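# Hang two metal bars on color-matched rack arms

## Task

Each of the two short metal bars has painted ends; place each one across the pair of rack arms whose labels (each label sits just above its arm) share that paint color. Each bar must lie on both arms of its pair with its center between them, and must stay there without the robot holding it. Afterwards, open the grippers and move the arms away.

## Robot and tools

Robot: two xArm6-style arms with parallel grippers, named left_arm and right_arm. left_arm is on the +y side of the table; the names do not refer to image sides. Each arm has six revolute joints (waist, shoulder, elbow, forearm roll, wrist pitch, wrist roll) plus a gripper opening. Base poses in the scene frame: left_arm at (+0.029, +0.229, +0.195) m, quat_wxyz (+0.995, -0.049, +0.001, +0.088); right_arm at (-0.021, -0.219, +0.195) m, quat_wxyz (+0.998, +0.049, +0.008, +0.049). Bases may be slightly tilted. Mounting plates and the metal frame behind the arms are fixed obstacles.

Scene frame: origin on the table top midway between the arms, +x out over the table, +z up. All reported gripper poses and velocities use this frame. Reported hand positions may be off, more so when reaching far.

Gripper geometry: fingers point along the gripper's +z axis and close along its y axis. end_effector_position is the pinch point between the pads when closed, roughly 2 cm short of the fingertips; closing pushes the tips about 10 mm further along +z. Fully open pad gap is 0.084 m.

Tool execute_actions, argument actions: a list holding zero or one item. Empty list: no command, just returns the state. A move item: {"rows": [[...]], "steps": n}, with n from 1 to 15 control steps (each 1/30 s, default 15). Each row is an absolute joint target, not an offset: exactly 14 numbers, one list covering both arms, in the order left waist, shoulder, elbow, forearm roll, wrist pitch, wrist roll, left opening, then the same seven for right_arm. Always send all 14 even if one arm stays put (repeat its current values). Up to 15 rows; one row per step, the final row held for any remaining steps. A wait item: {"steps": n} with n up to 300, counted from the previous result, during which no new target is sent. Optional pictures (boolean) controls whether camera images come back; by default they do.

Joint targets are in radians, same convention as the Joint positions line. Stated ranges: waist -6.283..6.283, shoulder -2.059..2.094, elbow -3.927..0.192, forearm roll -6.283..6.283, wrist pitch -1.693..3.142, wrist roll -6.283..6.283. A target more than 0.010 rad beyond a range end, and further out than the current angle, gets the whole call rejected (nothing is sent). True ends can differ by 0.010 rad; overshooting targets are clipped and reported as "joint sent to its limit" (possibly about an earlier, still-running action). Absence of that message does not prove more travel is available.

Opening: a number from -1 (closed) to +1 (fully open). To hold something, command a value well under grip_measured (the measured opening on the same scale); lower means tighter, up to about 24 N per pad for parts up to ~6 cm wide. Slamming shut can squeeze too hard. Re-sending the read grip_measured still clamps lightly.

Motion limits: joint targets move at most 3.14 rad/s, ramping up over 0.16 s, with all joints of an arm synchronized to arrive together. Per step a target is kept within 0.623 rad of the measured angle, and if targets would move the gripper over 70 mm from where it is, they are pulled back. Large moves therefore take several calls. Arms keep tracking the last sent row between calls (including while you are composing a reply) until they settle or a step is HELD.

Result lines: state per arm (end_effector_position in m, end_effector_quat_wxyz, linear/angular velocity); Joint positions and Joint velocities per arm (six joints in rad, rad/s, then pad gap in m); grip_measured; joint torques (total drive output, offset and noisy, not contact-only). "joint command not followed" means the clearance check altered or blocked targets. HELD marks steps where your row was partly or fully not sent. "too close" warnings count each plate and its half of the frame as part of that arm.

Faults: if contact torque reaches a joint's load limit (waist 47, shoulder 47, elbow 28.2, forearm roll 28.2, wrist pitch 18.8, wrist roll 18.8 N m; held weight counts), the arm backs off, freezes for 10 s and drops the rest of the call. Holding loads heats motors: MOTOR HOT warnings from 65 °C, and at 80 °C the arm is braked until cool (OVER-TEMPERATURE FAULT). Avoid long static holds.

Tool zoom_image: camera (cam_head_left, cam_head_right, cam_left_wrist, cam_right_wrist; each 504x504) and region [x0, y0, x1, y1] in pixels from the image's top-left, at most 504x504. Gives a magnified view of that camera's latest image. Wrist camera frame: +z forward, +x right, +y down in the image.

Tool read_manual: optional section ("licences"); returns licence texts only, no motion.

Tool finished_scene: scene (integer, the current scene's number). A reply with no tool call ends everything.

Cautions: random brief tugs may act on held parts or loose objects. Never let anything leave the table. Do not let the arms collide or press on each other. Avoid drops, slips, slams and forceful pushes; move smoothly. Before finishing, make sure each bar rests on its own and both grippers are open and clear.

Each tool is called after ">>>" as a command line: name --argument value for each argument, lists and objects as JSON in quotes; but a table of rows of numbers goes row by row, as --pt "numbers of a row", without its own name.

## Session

>>> execute_actions --actions '[]'

Scene clock: 0.00 s of 7200.00 s.
left_arm: end_effector_position=(+0.4184, +0.3702, +0.2257) grip_measured=+1.00 end_effector_quat_wxyz=(-0.034, +0.920, +0.083, +0.382) end_effector_velocity=(-0.000, +0.000, -0.000) end_effector_angular_velocity=(-0.000, +0.000, +0.000) | right_arm: end_effector_position=(+0.3933, -0.2490, +0.2260) grip_measured=+1.00 end_effector_quat_wxyz=(-0.020, +0.922, +0.045, +0.383) end_effector_velocity=(-0.000, +0.000, -0.001) end_effector_angular_velocity=(+0.000, +0.001, +0.001)
Joint positions: left_arm=[ 0.24   0.373 -0.227  0.127 -0.947  0.161  0.084] | right_arm=[-0.237  0.374 -0.231 -0.127 -0.946 -0.159  0.084]
Joint velocities: left_arm=[ 0.  0. -0.  0. -0.  0. -0.] | right_arm=[ 0.     0.002 -0.    -0.001 -0.    -0.     0.   ]
Joint torques (N m, as the arm reports them, + toward a larger angle): no reading

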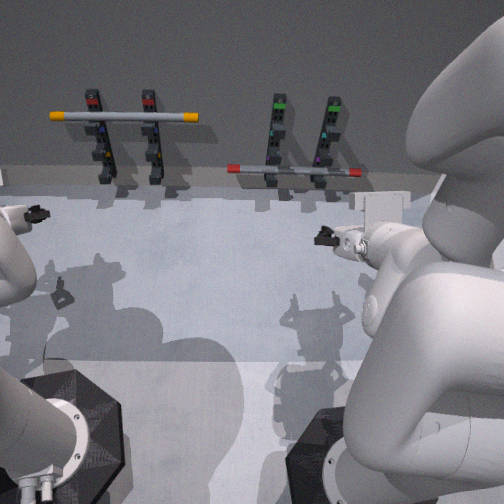

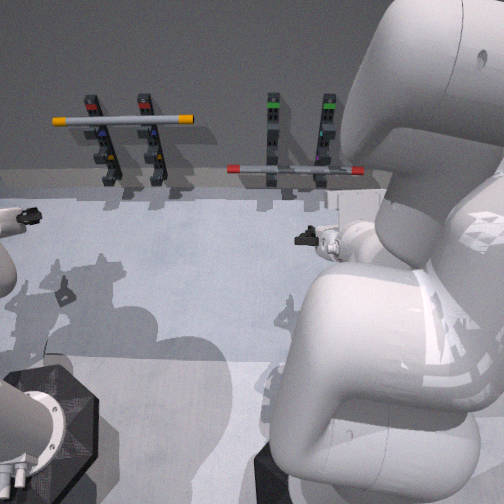

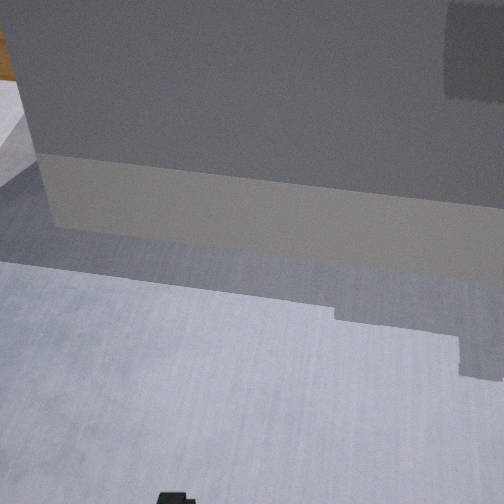

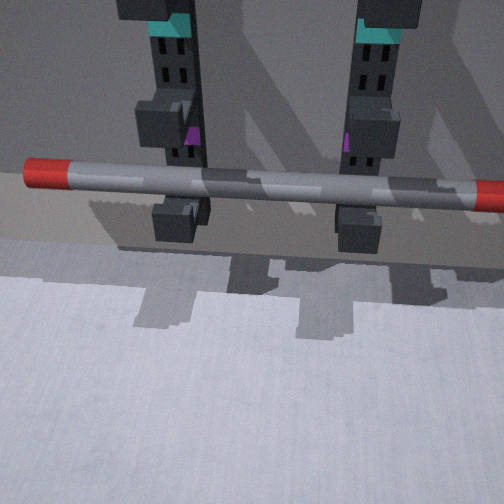

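>>> execute_actions --actions '[{"rows":[[-0.25,1.2,-1.35,0.13,-1.15,-1.43,0.6,-0.237,0.374,-0.231,-0.127,-0.946,-0.159,1]],"steps":15}]'

>>> execute_actions --actions '[{"steps":30}]'

Scene clock: 11.23 s of 7200.00 s.
left_arm: end_effector_position=(+0.5409, +0.2760, +0.1854) grip_measured=+0.60 end_effector_quat_wxyz=(+0.101, +0.881, +0.152, +0.437) end_effector_velocity=(+0.281, -0.216, -0.082) end_effector_angular_velocity=(-0.842, -0.403, +0.224) | right_arm: end_effector_position=(+0.3935, -0.2490, +0.2261) grip_measured=+1.00 end_effector_quat_wxyz=(-0.020, +0.922, +0.045, +0.383) end_effector_velocity=(+0.000, +0.000, +0.000) end_effector_angular_velocity=(-0.000, -0.001, +0.001)
Joint positions: left_arm=[-0.019  0.774 -0.641  0.128 -1.054 -0.254  0.069] | right_arm=[-0.237  0.374 -0.231 -0.127 -0.946 -0.159  0.084]
Joint velocities: left_arm=[-0.48   0.891 -1.104  0.003 -0.197 -1.104 -0.   ] | right_arm=[ 0.     0.    -0.001 -0.001 -0.    -0.     0.   ]
Joint torques (N m, as the arm reports them, + toward a larger angle): left_arm=[ -1.81 -16.    -6.4    1.09  -2.58   0.72] | right_arm=[  2.03 -16.86  -5.35  -0.25  -1.98  -0.69]
Steps of this call (steps 1 to 90: nothing new was sent; then 7.73 s passed at rest; steps 91 to 105: all 15 steps of this action). Readings (joint positions):
91: left_arm=[0.240 0.373 -0.227 0.127 -0.947 0.160] | right_arm=[-0.237 0.374 -0.231 -0.127 -0.946 -0.159]
92: left_arm=[0.237 0.377 -0.231 0.126 -0.949 0.155] | right_arm=[-0.237 0.374 -0.231 -0.127 -0.946 -0.159]
94: left_arm=[0.203 0.419 -0.274 0.126 -0.964 0.110] | right_arm=[-0.237 0.374 -0.231 -0.127 -0.946 -0.159]
98: left_arm=[0.107 0.550 -0.405 0.128 -1.002 -0.017] | right_arm=[-0.237 0.374 -0.231 -0.127 -0.946 -0.159]
105: the state above

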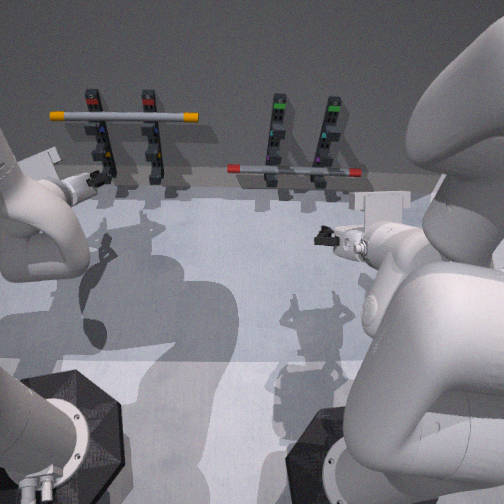

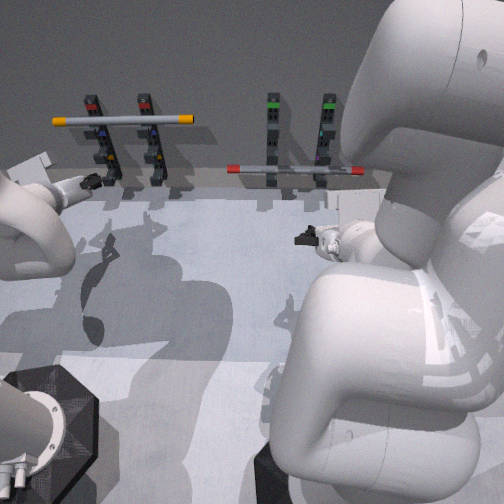

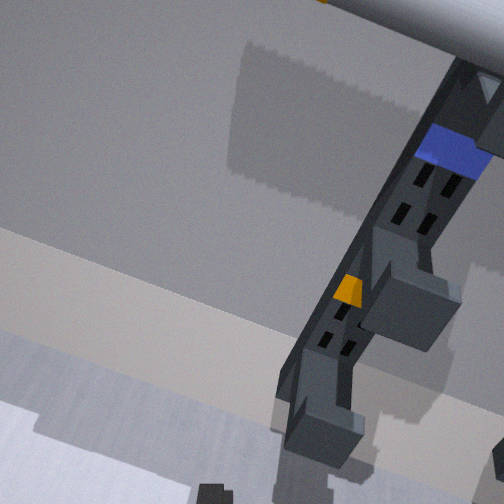

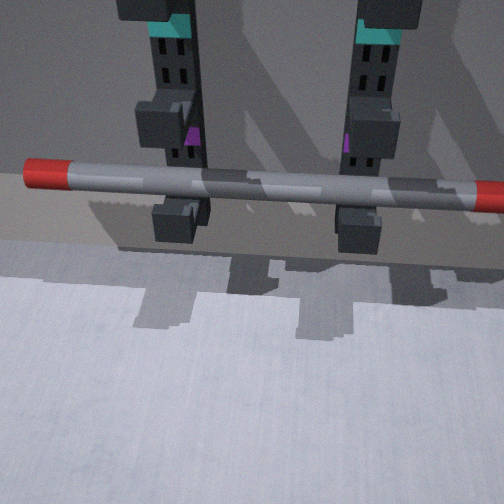

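Scene clock: 21.73 s of 7200.00 s.
left_arm: end_effector_position=(+0.6445, +0.1840, +0.1715) grip_measured=+0.60 end_effector_quat_wxyz=(+0.324, +0.753, +0.361, +0.444) end_effector_velocity=(+0.000, +0.001, -0.000) end_effector_angular_velocity=(+0.000, +0.000, +0.000) | right_arm: end_effector_position=(+0.3935, -0.2490, +0.2261) grip_measured=+1.00 end_effector_quat_wxyz=(-0.020, +0.922, +0.045, +0.383) end_effector_velocity=(-0.001, +0.000, -0.001) end_effector_angular_velocity=(+0.000, +0.002, -0.000)
Joint positions: left_arm=[-0.192  1.108 -1.112  0.127 -1.138 -0.973  0.069] | right_arm=[-0.237  0.374 -0.231 -0.127 -0.946 -0.159  0.084]
Joint velocities: left_arm=[ 0.002 -0.    -0.     0.002  0.     0.     0.   ] | right_arm=[ 0.     0.001  0.001  0.     0.     0.    -0.   ]
Joint torques (N m, as the arm reports them, + toward a larger angle): left_arm=[ -2.96 -17.69  -7.73   0.84  -1.85   0.26] | right_arm=[  1.84 -17.99  -5.43  -0.48  -1.86  -0.71]
TORQUE FAULT: the external load on joint 3 (elbow) of the left arm reached its load limit, and that arm stopped for 10 seconds. A torque fault stops only its own arm. That arm's remaining commands of this call were not run. Joint 3 (elbow) of that arm moved back by up to 3 degrees. That arm holds there, with its grip as last carried out, and accepts commands again: back off and push less far. That arm stops again, at the same cost, whenever a joint's load reaches its limit.
The stop of the left arm began at step 15 of this call (marked STOPPED below). From that step on that arm followed nothing that you had sent. Nothing is kept back now, and the robot has no last target.
Steps of this call (steps 1 to 30: the robot went on to your last target; steps 31 to 315: the stop continued). Readings (joint positions):
1: left_arm=[-0.035 0.803 -0.679 0.129 -1.060 -0.292] | right_arm=[-0.237 0.374 -0.231 -0.127 -0.946 -0.159]
2: left_arm=[-0.050 0.831 -0.717 0.129 -1.067 -0.330] | right_arm=[-0.237 0.374 -0.231 -0.127 -0.946 -0.159]
4: left_arm=[-0.078 0.882 -0.796 0.129 -1.078 -0.409] | right_arm=[-0.237 0.374 -0.231 -0.127 -0.946 -0.159]
8: left_arm=[-0.127 0.973 -0.955 0.129 -1.099 -0.585] | right_arm=[-0.237 0.374 -0.231 -0.127 -0.946 -0.159]
15: left_arm=[-0.192 1.116 -1.163 0.126 -1.140 -0.982] | right_arm=[-0.237 0.374 -0.231 -0.127 -0.946 -0.159] STOPPED (the left arm)
315: the state above

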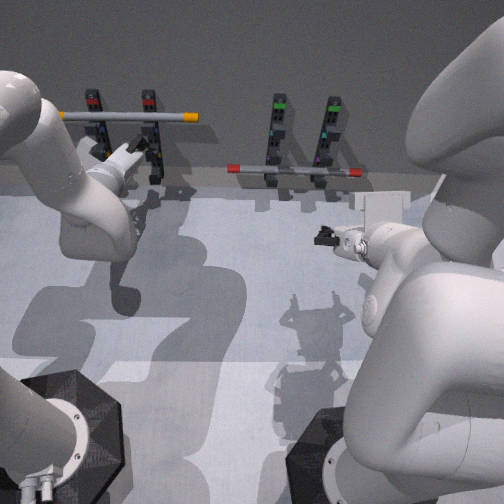

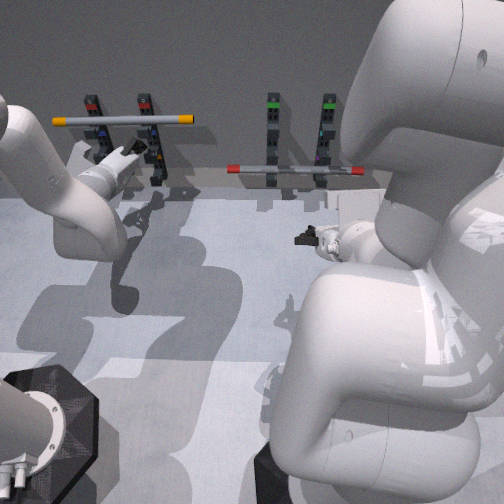

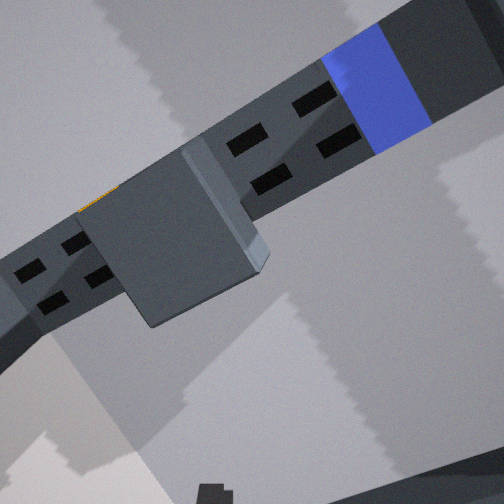

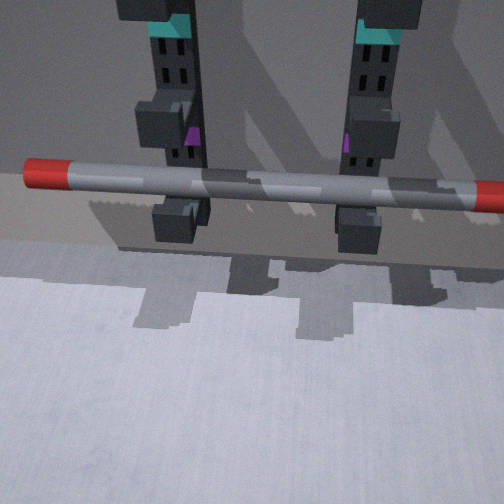

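>>> execute_actions --actions '[{"rows":[[-0.17,0.95,-0.85,0.13,-1.4,-1.43,0.6,-0.237,0.374,-0.231,-0.127,-0.946,-0.159,1]],"steps":15}]'

>>> execute_actions --actions '[{"steps":10}]'

Scene clock: 28.77 s of 7200.00 s.
left_arm: end_effector_position=(+0.5963, +0.2032, +0.2463) grip_measured=+0.60 end_effector_quat_wxyz=(+0.457, +0.609, +0.504, +0.407) end_effector_velocity=(-0.014, +0.003, +0.012) end_effector_angular_velocity=(-0.117, -0.009, +0.036) | right_arm: end_effector_position=(+0.3935, -0.2490, +0.2261) grip_measured=+1.00 end_effector_quat_wxyz=(-0.020, +0.922, +0.045, +0.383) end_effector_velocity=(-0.000, +0.000, -0.000) end_effector_angular_velocity=(+0.000, +0.001, -0.000)
Joint positions: left_arm=[-0.17   0.953 -0.855  0.13  -1.395 -1.421  0.069] | right_arm=[-0.237  0.374 -0.231 -0.127 -0.946 -0.159  0.084]
Joint velocities: left_arm=[ 0.003 -0.024  0.056 -0.001 -0.06  -0.115 -0.   ] | right_arm=[ 0.     0.001 -0.     0.     0.     0.     0.   ]
Joint torques (N m, as the arm reports them, + toward a larger angle): left_arm=[ -2.69 -16.47  -6.47   0.8   -1.71   0.64] | right_arm=[  1.87 -16.4   -5.53  -0.43  -1.9   -0.65]
Steps of this call (steps 1 to 90: nothing new was sent; then 3.53 s passed at rest; steps 91 to 105: all 15 steps of this action). Readings (joint positions):
91: left_arm=[-0.192 1.108 -1.112 0.127 -1.138 -0.973] | right_arm=[-0.237 0.374 -0.231 -0.127 -0.946 -0.159]
92: left_arm=[-0.191 1.106 -1.109 0.127 -1.141 -0.979] | right_arm=[-0.237 0.374 -0.231 -0.127 -0.946 -0.159]
94: left_arm=[-0.189 1.091 -1.081 0.127 -1.169 -1.029] | right_arm=[-0.237 0.374 -0.231 -0.127 -0.946 -0.159]
98: left_arm=[-0.178 1.008 -0.947 0.129 -1.302 -1.259] | right_arm=[-0.237 0.374 -0.231 -0.127 -0.946 -0.159]
105: the state above

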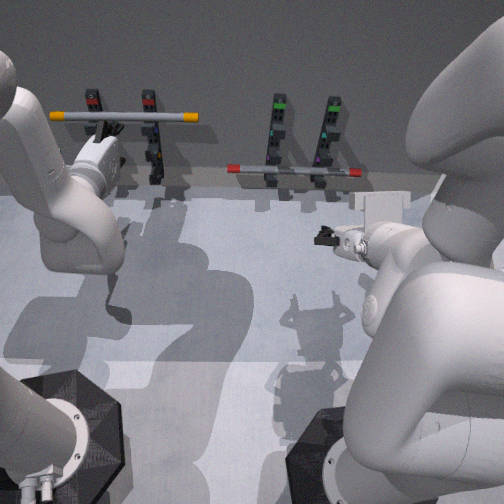

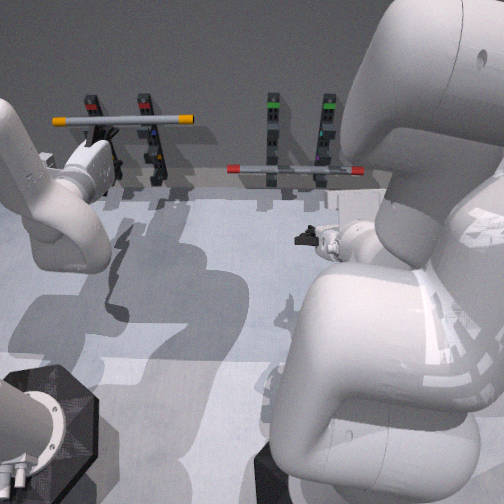

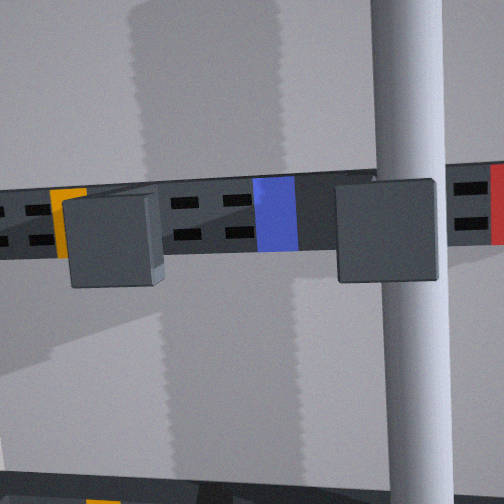

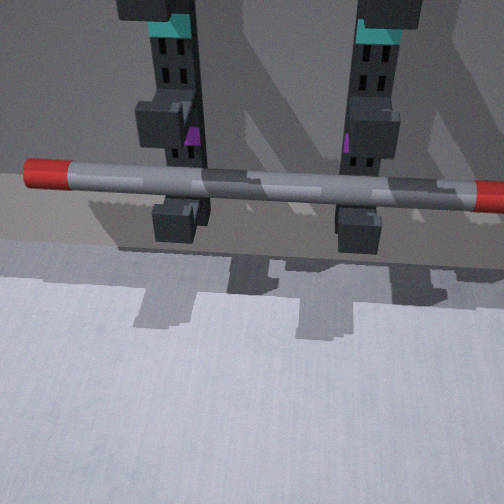

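Scene clock: 29.10 s of 7200.00 s.
left_arm: end_effector_position=(+0.5952, +0.2035, +0.2475) grip_measured=+0.60 end_effector_quat_wxyz=(+0.460, +0.606, +0.506, +0.406) end_effector_velocity=(-0.000, +0.000, +0.001) end_effector_angular_velocity=(-0.002, -0.001, +0.001) | right_arm: end_effector_position=(+0.3935, -0.2490, +0.2261) grip_measured=+1.00 end_effector_quat_wxyz=(-0.020, +0.922, +0.045, +0.383) end_effector_velocity=(-0.000, +0.000, -0.000) end_effector_angular_velocity=(+0.000, +0.001, +0.001)
Joint positions: left_arm=[-0.17   0.95  -0.85   0.13  -1.4   -1.43   0.069] | right_arm=[-0.237  0.374 -0.231 -0.127 -0.946 -0.159  0.084]
Joint velocities: left_arm=[ 0.001 -0.002  0.002  0.    -0.002 -0.002 -0.   ] | right_arm=[-0.     0.001  0.    -0.001  0.     0.    -0.   ]
Joint torques (N m, as the arm reports them, + toward a larger angle): left_arm=[ -1.96 -15.33  -6.17   0.98  -1.66   0.24] | right_arm=[  0.88 -17.46  -5.5   -0.1   -2.34  -0.5 ]
Steps of this call (steps 1 to 10: the robot went on to your last target). Readings (joint positions):
1: left_arm=[-0.170 0.952 -0.853 0.130 -1.397 -1.424] | right_arm=[-0.237 0.374 -0.231 -0.127 -0.946 -0.159]
2: left_arm=[-0.170 0.952 -0.852 0.130 -1.398 -1.426] | right_arm=[-0.237 0.374 -0.231 -0.127 -0.946 -0.159]
4: left_arm=[-0.170 0.951 -0.851 0.130 -1.399 -1.428] | right_arm=[-0.237 0.374 -0.231 -0.127 -0.946 -0.159]
8: left_arm=[-0.170 0.951 -0.851 0.130 -1.400 -1.430] | right_arm=[-0.237 0.374 -0.231 -0.127 -0.946 -0.159]
10: the state above

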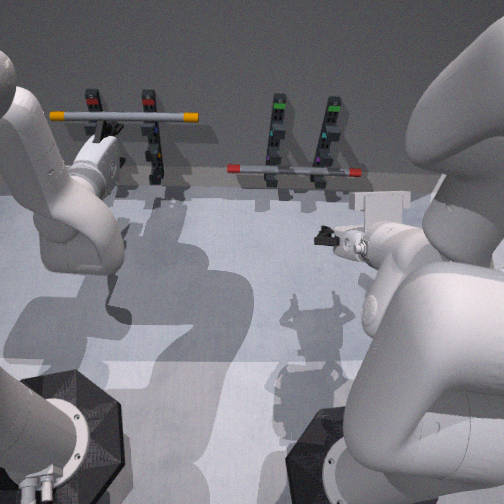

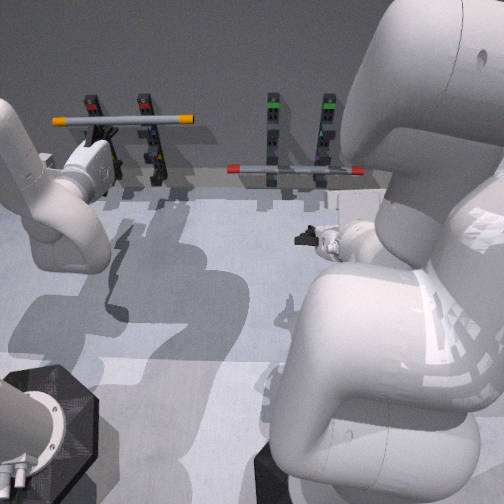

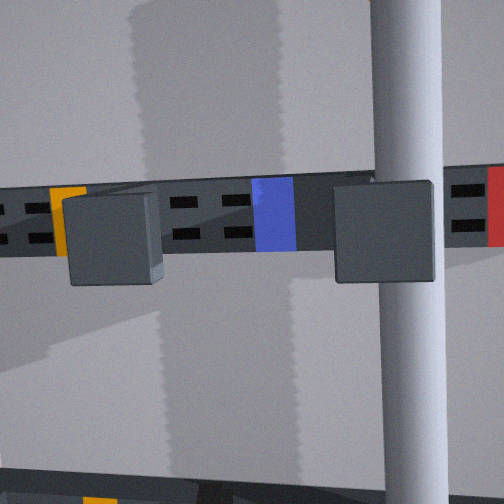

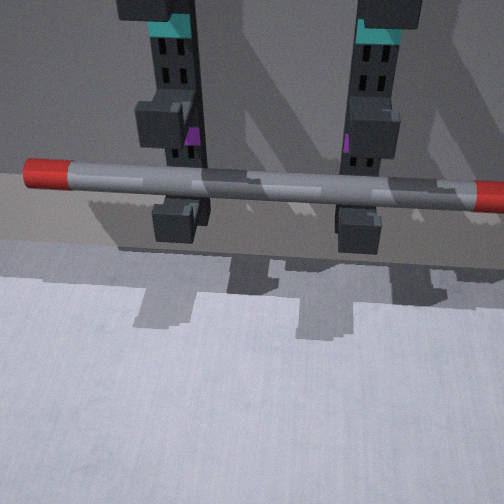

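>>> execute_actions --actions '[{"rows":[[-0.26,1.05,-1.08,0.13,-1.27,-1.43,0.6,-0.237,0.374,-0.231,-0.127,-0.946,-0.159,1]],"steps":15}]'

>>> zoom_image --camera "cam_head_left" --region '[40,60,240,200]'

Scene clock: 44.03 s of 7200.00 s.
left_arm: end_effector_position=(+0.6451, +0.1471, +0.2349) grip_measured=+0.60 end_effector_quat_wxyz=(+0.475, +0.630, +0.473, +0.392) end_effector_velocity=(+0.006, -0.004, -0.000) end_effector_angular_velocity=(+0.002, -0.002, -0.005) | right_arm: end_effector_position=(+0.3935, -0.2490, +0.2261) grip_measured=+1.00 end_effector_quat_wxyz=(-0.020, +0.922, +0.045, +0.383) end_effector_velocity=(-0.000, -0.000, -0.000) end_effector_angular_velocity=(-0.000, +0.001, -0.000)
Joint positions: left_arm=[-0.259  1.049 -1.077  0.13  -1.271 -1.43   0.069] | right_arm=[-0.237  0.374 -0.231 -0.127 -0.946 -0.159  0.084]
Joint velocities: left_arm=[-0.005  0.009 -0.024 -0.     0.014  0.    -0.   ] | right_arm=[-0.     0.001 -0.     0.     0.    -0.    -0.   ]
Joint torques (N m, as the arm reports them, + toward a larger angle): left_arm=[ -1.69 -17.42  -8.4    0.44  -1.46   0.42] | right_arm=[  2.04 -17.16  -5.56  -0.58  -2.03  -0.77]
Steps of this call (steps 1 to 15: the robot went on to your last target; steps 16 to 90: nothing new was sent; then 11.43 s passed at rest; steps 91 to 105: all 15 steps of this action). Readings (joint positions):
91: left_arm=[-0.170 0.950 -0.850 0.130 -1.400 -1.430] | right_arm=[-0.237 0.374 -0.231 -0.127 -0.946 -0.159]
92: left_arm=[-0.171 0.952 -0.854 0.130 -1.397 -1.430] | right_arm=[-0.237 0.374 -0.231 -0.127 -0.946 -0.159]
94: left_arm=[-0.188 0.972 -0.900 0.130 -1.371 -1.430] | right_arm=[-0.237 0.374 -0.231 -0.127 -0.946 -0.159]
98: left_arm=[-0.245 1.032 -1.039 0.130 -1.294 -1.430] | right_arm=[-0.237 0.374 -0.231 -0.127 -0.946 -0.159]
105: the state above

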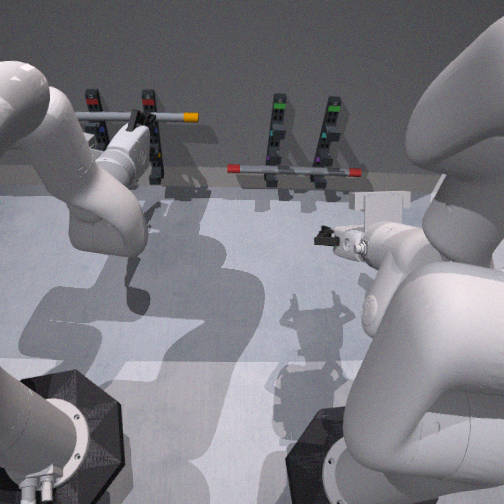

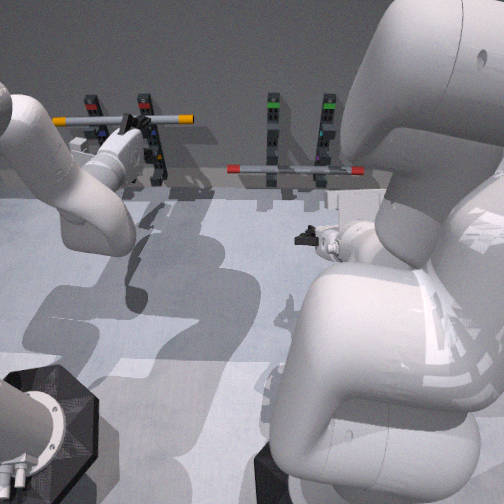

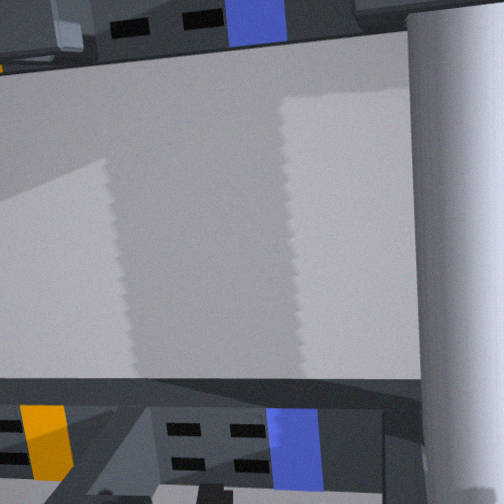

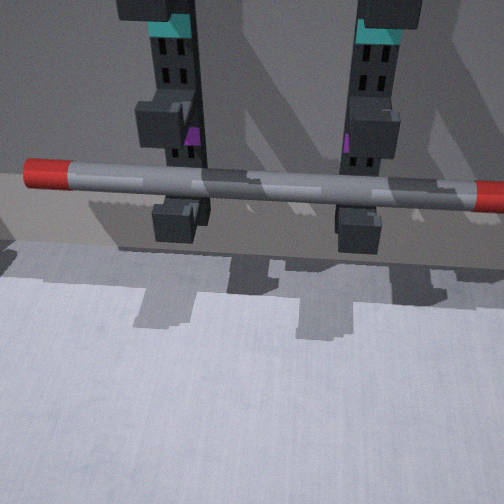

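Region (40, 60, 240, 200) of cam_head_left's 504x504 image, scaled by 2.520, with more detail than that image has; it fills the top 353 rows of this view, and the rest is white.

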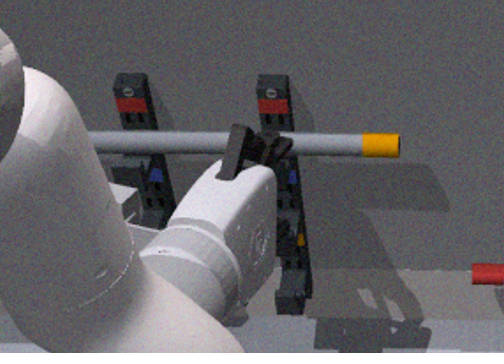

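>>> execute_actions --actions '[{"rows":[[-0.21,1.12,-1.14,0.13,-1.28,-1.43,0.6,-0.237,0.374,-0.231,-0.127,-0.946,-0.159,1]],"steps":15}]'

>>> zoom_image --camera "cam_head_left" --region '[40,60,240,200]'

Scene clock: 51.67 s of 7200.00 s.
left_arm: end_effector_position=(+0.6536, +0.1723, +0.2178) grip_measured=+0.61 end_effector_quat_wxyz=(+0.469, +0.617, +0.485, +0.405) end_effector_velocity=(-0.001, +0.001, -0.003) end_effector_angular_velocity=(-0.003, -0.004, +0.003) | right_arm: end_effector_position=(+0.3935, -0.2490, +0.2261) grip_measured=+1.00 end_effector_quat_wxyz=(-0.020, +0.922, +0.045, +0.383) end_effector_velocity=(-0.000, +0.000, -0.000) end_effector_angular_velocity=(+0.000, +0.001, +0.001)
Joint positions: left_arm=[-0.214  1.115 -1.142  0.133 -1.286 -1.43   0.069] | right_arm=[-0.237  0.374 -0.231 -0.127 -0.946 -0.159  0.084]
Joint velocities: left_arm=[ 0.002  0.012 -0.005 -0.001 -0.012 -0.001  0.   ] | right_arm=[-0.     0.001  0.    -0.001 -0.     0.     0.   ]
Joint torques (N m, as the arm reports them, + toward a larger angle): left_arm=[10.34 -6.67  1.29 -4.27  5.3  -0.08] | right_arm=[  1.75 -17.15  -5.4   -0.61  -2.08  -0.76]
Steps of this call (steps 1 to 15: the robot went on to your last target; steps 16 to 90: nothing new was sent; then 4.13 s passed at rest; steps 91 to 105: all 15 steps of this action). Readings (joint positions):
91: left_arm=[-0.260 1.050 -1.080 0.130 -1.270 -1.430] | right_arm=[-0.237 0.374 -0.231 -0.127 -0.946 -0.159]
92: left_arm=[-0.258 1.053 -1.084 0.130 -1.271 -1.430] | right_arm=[-0.237 0.374 -0.231 -0.127 -0.946 -0.159]
94: left_arm=[-0.240 1.077 -1.107 0.130 -1.275 -1.430] | right_arm=[-0.237 0.374 -0.231 -0.127 -0.946 -0.159]
98: left_arm=[-0.217 1.108 -1.137 0.131 -1.283 -1.430] | right_arm=[-0.237 0.374 -0.231 -0.127 -0.946 -0.159]
105: the state above

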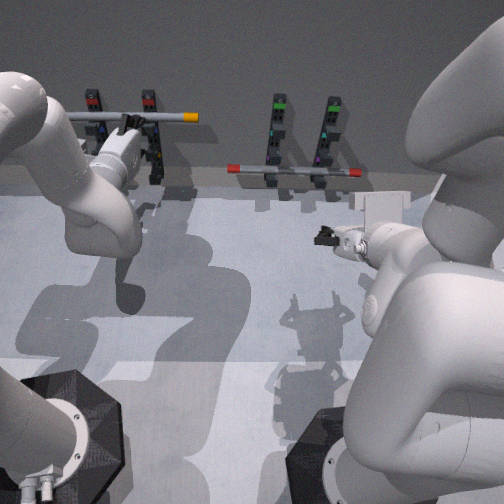

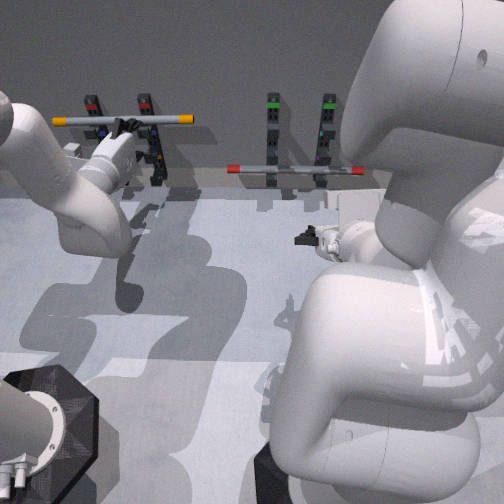

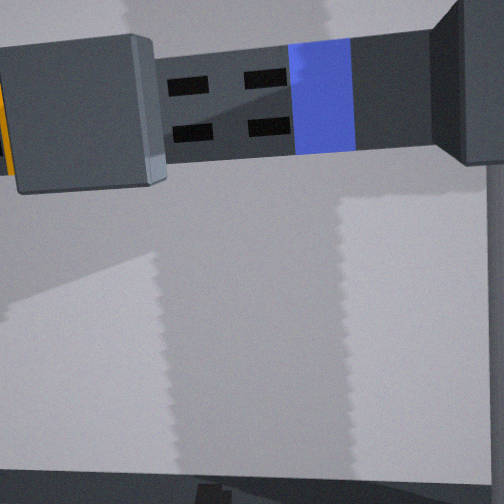

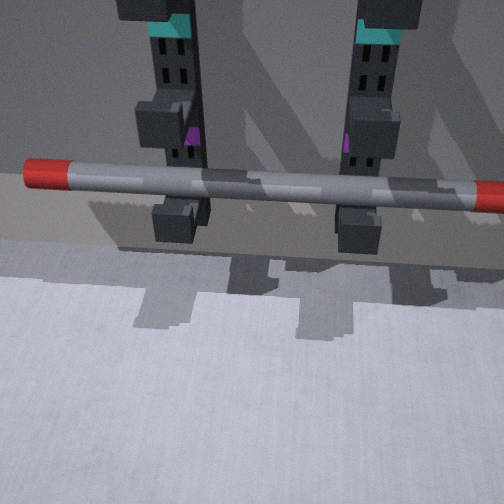

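Region (40, 60, 240, 200) of cam_head_left's 504x504 image, scaled by 2.520, with more detail than that image has; it fills the top 353 rows of this view, and the rest is white.

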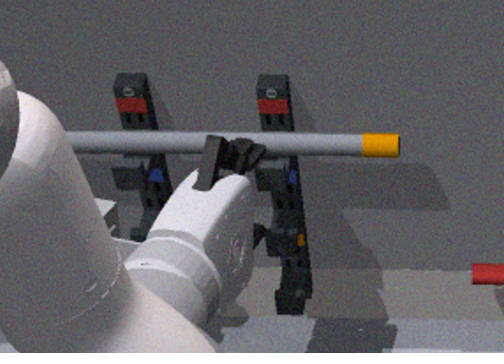

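>>> execute_actions --actions '[{"rows":[[-0.25,1.1,-1.12,0.13,-1.28,-1.43,0.6,-0.237,0.374,-0.231,-0.127,-0.946,-0.159,1]],"steps":15}]'

Scene clock: 56.70 s of 7200.00 s.
left_arm: end_effector_position=(+0.6508, +0.1674, +0.2190) grip_measured=+0.60 end_effector_quat_wxyz=(+0.465, +0.619, +0.488, +0.402) end_effector_velocity=(-0.000, -0.000, -0.000) end_effector_angular_velocity=(-0.003, -0.000, +0.002) | right_arm: end_effector_position=(+0.3935, -0.2490, +0.2261) grip_measured=+1.00 end_effector_quat_wxyz=(-0.020, +0.922, +0.045, +0.383) end_effector_velocity=(+0.000, -0.000, +0.000) end_effector_angular_velocity=(-0.000, -0.001, -0.000)
Joint positions: left_arm=[-0.231  1.1   -1.123  0.111 -1.28  -1.43   0.069] | right_arm=[-0.237  0.374 -0.231 -0.127 -0.946 -0.159  0.084]
Joint velocities: left_arm=[-0.002  0.001 -0.    -0.003 -0.002 -0.002 -0.   ] | right_arm=[ 0.    -0.001  0.     0.    -0.    -0.    -0.   ]
Joint torques (N m, as the arm reports them, + toward a larger angle): left_arm=[-34.12  -7.01   6.79  13.19   1.73  -0.38] | right_arm=[  1.51 -17.19  -5.43  -0.43  -1.92  -0.87]
Steps of this call (steps 1 to 15: the robot went on to your last target; steps 16 to 90: nothing new was sent; then 1.53 s passed at rest; steps 91 to 105: all 15 steps of this action). Readings (joint positions):
91: left_arm=[-0.213 1.114 -1.140 0.135 -1.286 -1.430] | right_arm=[-0.237 0.374 -0.231 -0.127 -0.946 -0.159]
92: left_arm=[-0.215 1.113 -1.139 0.134 -1.286 -1.430] | right_arm=[-0.237 0.374 -0.231 -0.127 -0.946 -0.159]
94: left_arm=[-0.221 1.107 -1.132 0.125 -1.282 -1.431] | right_arm=[-0.237 0.374 -0.231 -0.127 -0.946 -0.159]
98: left_arm=[-0.229 1.101 -1.124 0.116 -1.279 -1.430] | right_arm=[-0.237 0.374 -0.231 -0.127 -0.946 -0.159]
105: the state above

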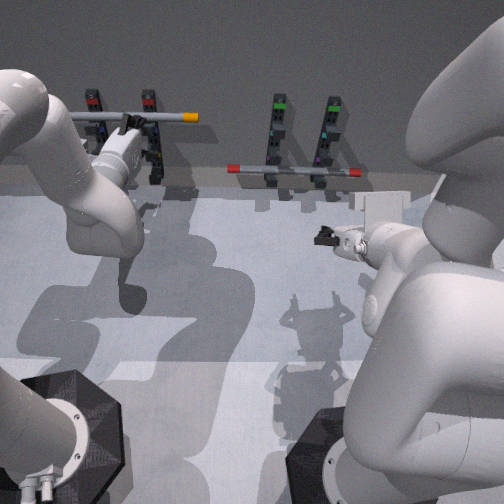

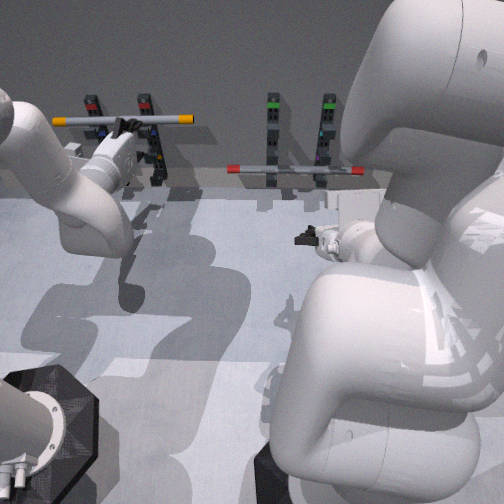

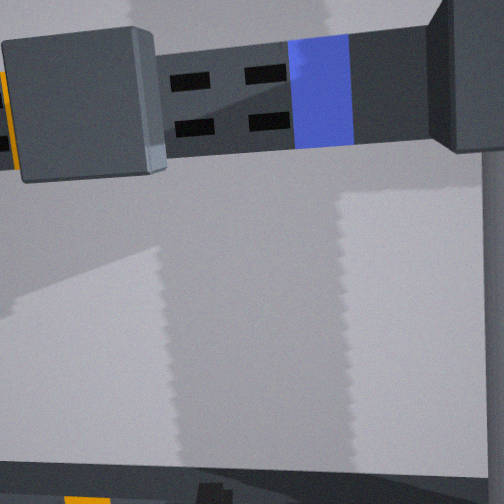

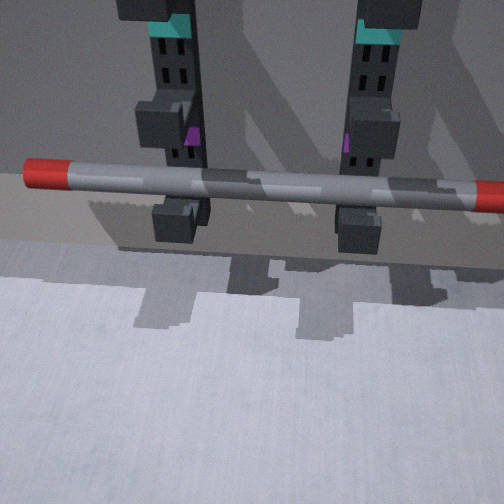

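>>> execute_actions --actions '[{"rows":[[-0.225,0.98,-0.88,0.13,-1.4,-1.43,0.6,-0.237,0.374,-0.231,-0.127,-0.946,-0.159,1]],"steps":15}]'

>>> zoom_image --camera "cam_head_right" --region '[40,60,240,200]'

Scene clock: 66.17 s of 7200.00 s.
left_arm: end_effector_position=(+0.5958, +0.1707, +0.2409) grip_measured=+0.60 end_effector_quat_wxyz=(+0.471, +0.620, +0.489, +0.393) end_effector_velocity=(+0.001, +0.006, +0.013) end_effector_angular_velocity=(-0.002, -0.027, +0.013) | right_arm: end_effector_position=(+0.3935, -0.2490, +0.2261) grip_measured=+1.00 end_effector_quat_wxyz=(-0.020, +0.922, +0.045, +0.383) end_effector_velocity=(+0.000, -0.000, +0.000) end_effector_angular_velocity=(-0.000, -0.001, -0.000)
Joint positions: left_arm=[-0.226  0.983 -0.881  0.13  -1.398 -1.43   0.069] | right_arm=[-0.237  0.374 -0.231 -0.127 -0.946 -0.159  0.084]
Joint velocities: left_arm=[ 0.007 -0.021  0.012 -0.004 -0.019  0.001  0.   ] | right_arm=[-0.    -0.001 -0.    -0.     0.     0.    -0.   ]
Joint torques (N m, as the arm reports them, + toward a larger angle): left_arm=[ -1.57 -16.54  -6.05   0.93  -1.71   0.4 ] | right_arm=[  1.23 -17.35  -5.15  -0.45  -2.09  -0.57]
Steps of this call (steps 1 to 15: the robot went on to your last target; steps 16 to 90: nothing new was sent; then 5.97 s passed at rest; steps 91 to 105: all 15 steps of this action). Readings (joint positions):
91: left_arm=[-0.231 1.100 -1.123 0.111 -1.280 -1.430] | right_arm=[-0.237 0.374 -0.231 -0.127 -0.946 -0.159]
92: left_arm=[-0.231 1.098 -1.119 0.111 -1.282 -1.430] | right_arm=[-0.237 0.374 -0.231 -0.127 -0.946 -0.159]
94: left_arm=[-0.235 1.076 -1.069 0.121 -1.306 -1.431] | right_arm=[-0.237 0.374 -0.231 -0.127 -0.946 -0.159]
98: left_arm=[-0.232 1.010 -0.913 0.131 -1.374 -1.431] | right_arm=[-0.237 0.374 -0.231 -0.127 -0.946 -0.159]
105: the state above

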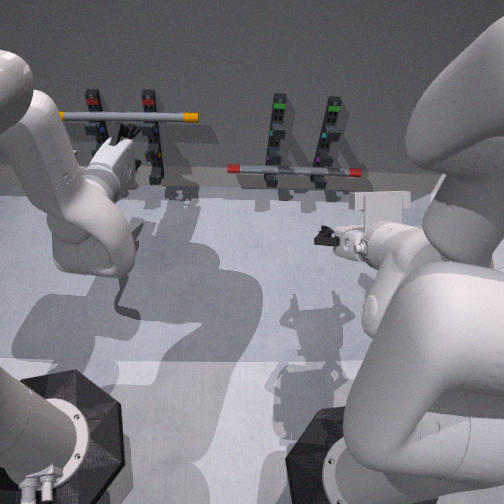

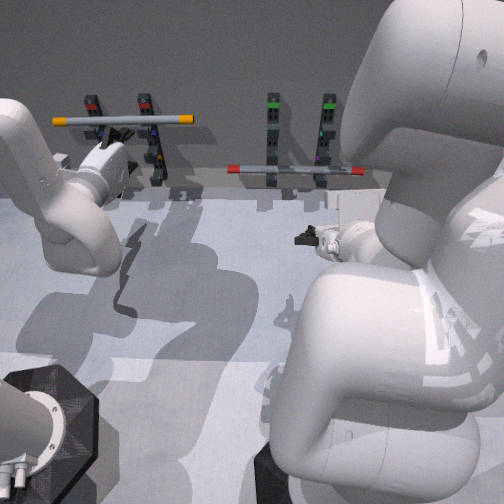

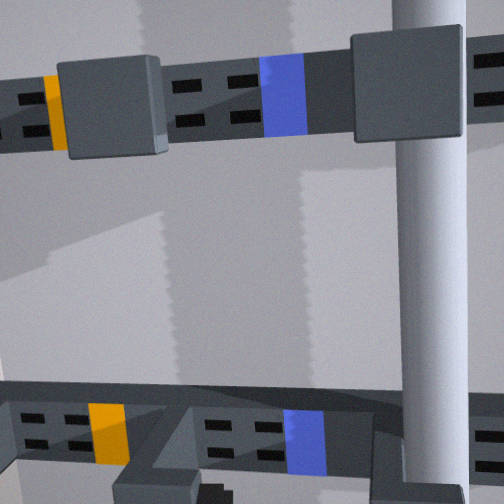

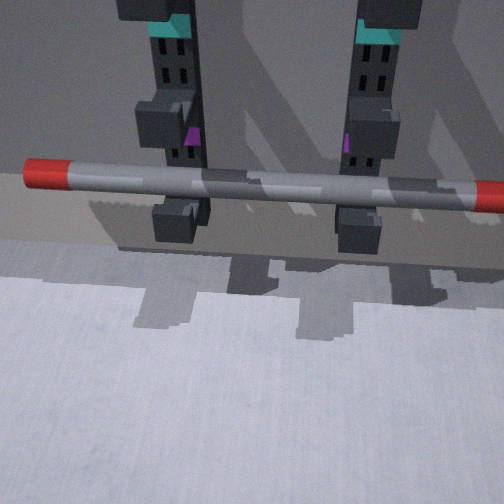

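Region (40, 60, 240, 200) of cam_head_right's 504x504 image, scaled by 2.520, with more detail than that image has; it fills the top 353 rows of this view, and the rest is white.

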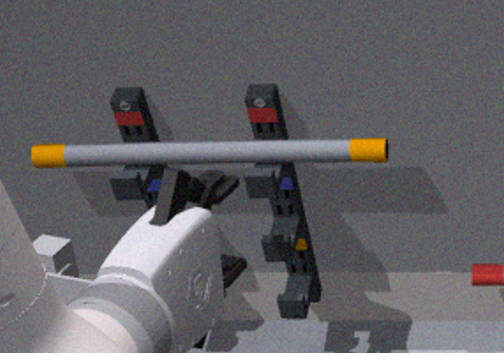

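>>> execute_actions --actions '[{"rows":[[-0.225,1.1,-1.18,0.13,-1.22,-1.43,0.6,-0.237,0.374,-0.231,-0.127,-0.946,-0.159,1]],"steps":15}]'

>>> zoom_image --camera "cam_head_left" --region '[40,60,240,200]'

Scene clock: 78.03 s of 7200.00 s.
left_arm: end_effector_position=(+0.6701, +0.1661, +0.2276) grip_measured=+0.60 end_effector_quat_wxyz=(+0.468, +0.622, +0.482, +0.404) end_effector_velocity=(+0.008, -0.000, -0.003) end_effector_angular_velocity=(+0.003, +0.006, +0.002) | right_arm: end_effector_position=(+0.3935, -0.2490, +0.2261) grip_measured=+1.00 end_effector_quat_wxyz=(-0.020, +0.922, +0.045, +0.383) end_effector_velocity=(+0.000, -0.000, +0.000) end_effector_angular_velocity=(-0.000, -0.000, -0.001)
Joint positions: left_arm=[-0.225  1.096 -1.178  0.13  -1.225 -1.43   0.069] | right_arm=[-0.237  0.374 -0.231 -0.127 -0.946 -0.159  0.084]
Joint velocities: left_arm=[-0.001  0.014 -0.035 -0.003  0.027 -0.     0.   ] | right_arm=[-0.    -0.    -0.     0.001 -0.    -0.     0.   ]
Joint torques (N m, as the arm reports them, + toward a larger angle): left_arm=[ -1.43 -13.19  -5.3    0.71   1.76   0.59] | right_arm=[  1.   -17.23  -5.54  -0.17  -2.03  -0.7 ]
Steps of this call (steps 1 to 15: the robot went on to your last target; steps 16 to 90: nothing new was sent; then 8.37 s passed at rest; steps 91 to 105: all 15 steps of this action). Readings (joint positions):
91: left_arm=[-0.225 0.980 -0.880 0.130 -1.400 -1.430] | right_arm=[-0.237 0.374 -0.231 -0.127 -0.946 -0.159]
92: left_arm=[-0.225 0.982 -0.884 0.130 -1.397 -1.430] | right_arm=[-0.237 0.374 -0.231 -0.127 -0.946 -0.159]
94: left_arm=[-0.225 1.001 -0.931 0.130 -1.368 -1.430] | right_arm=[-0.237 0.374 -0.231 -0.127 -0.946 -0.159]
98: left_arm=[-0.225 1.073 -1.113 0.130 -1.262 -1.430] | right_arm=[-0.237 0.374 -0.231 -0.127 -0.946 -0.159]
105: the state above

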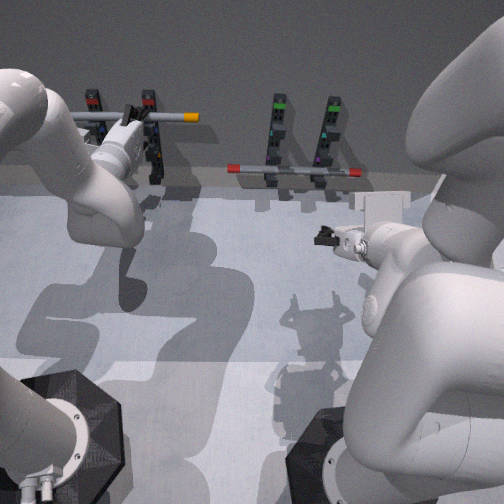

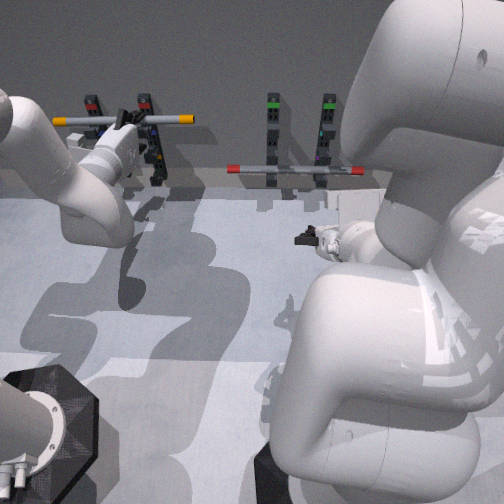

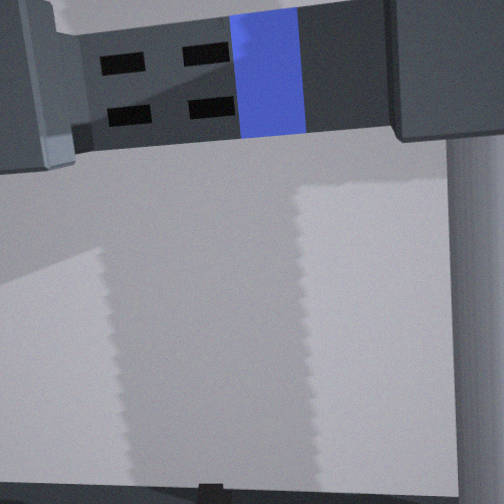

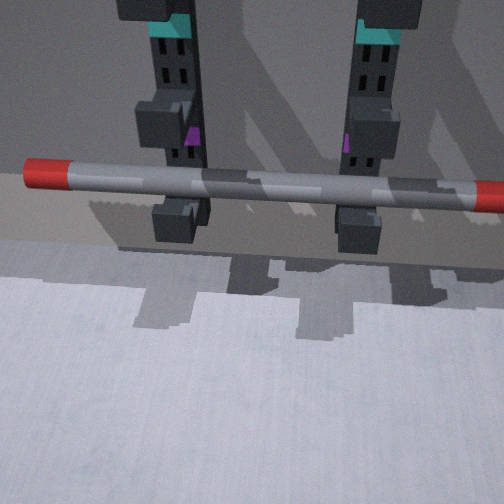

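Region (40, 60, 240, 200) of cam_head_left's 504x504 image, scaled by 2.520, with more detail than that image has; it fills the top 353 rows of this view, and the rest is white.

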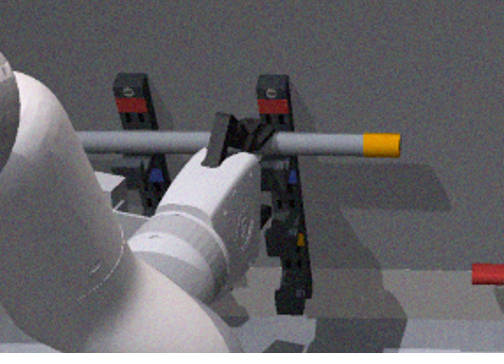

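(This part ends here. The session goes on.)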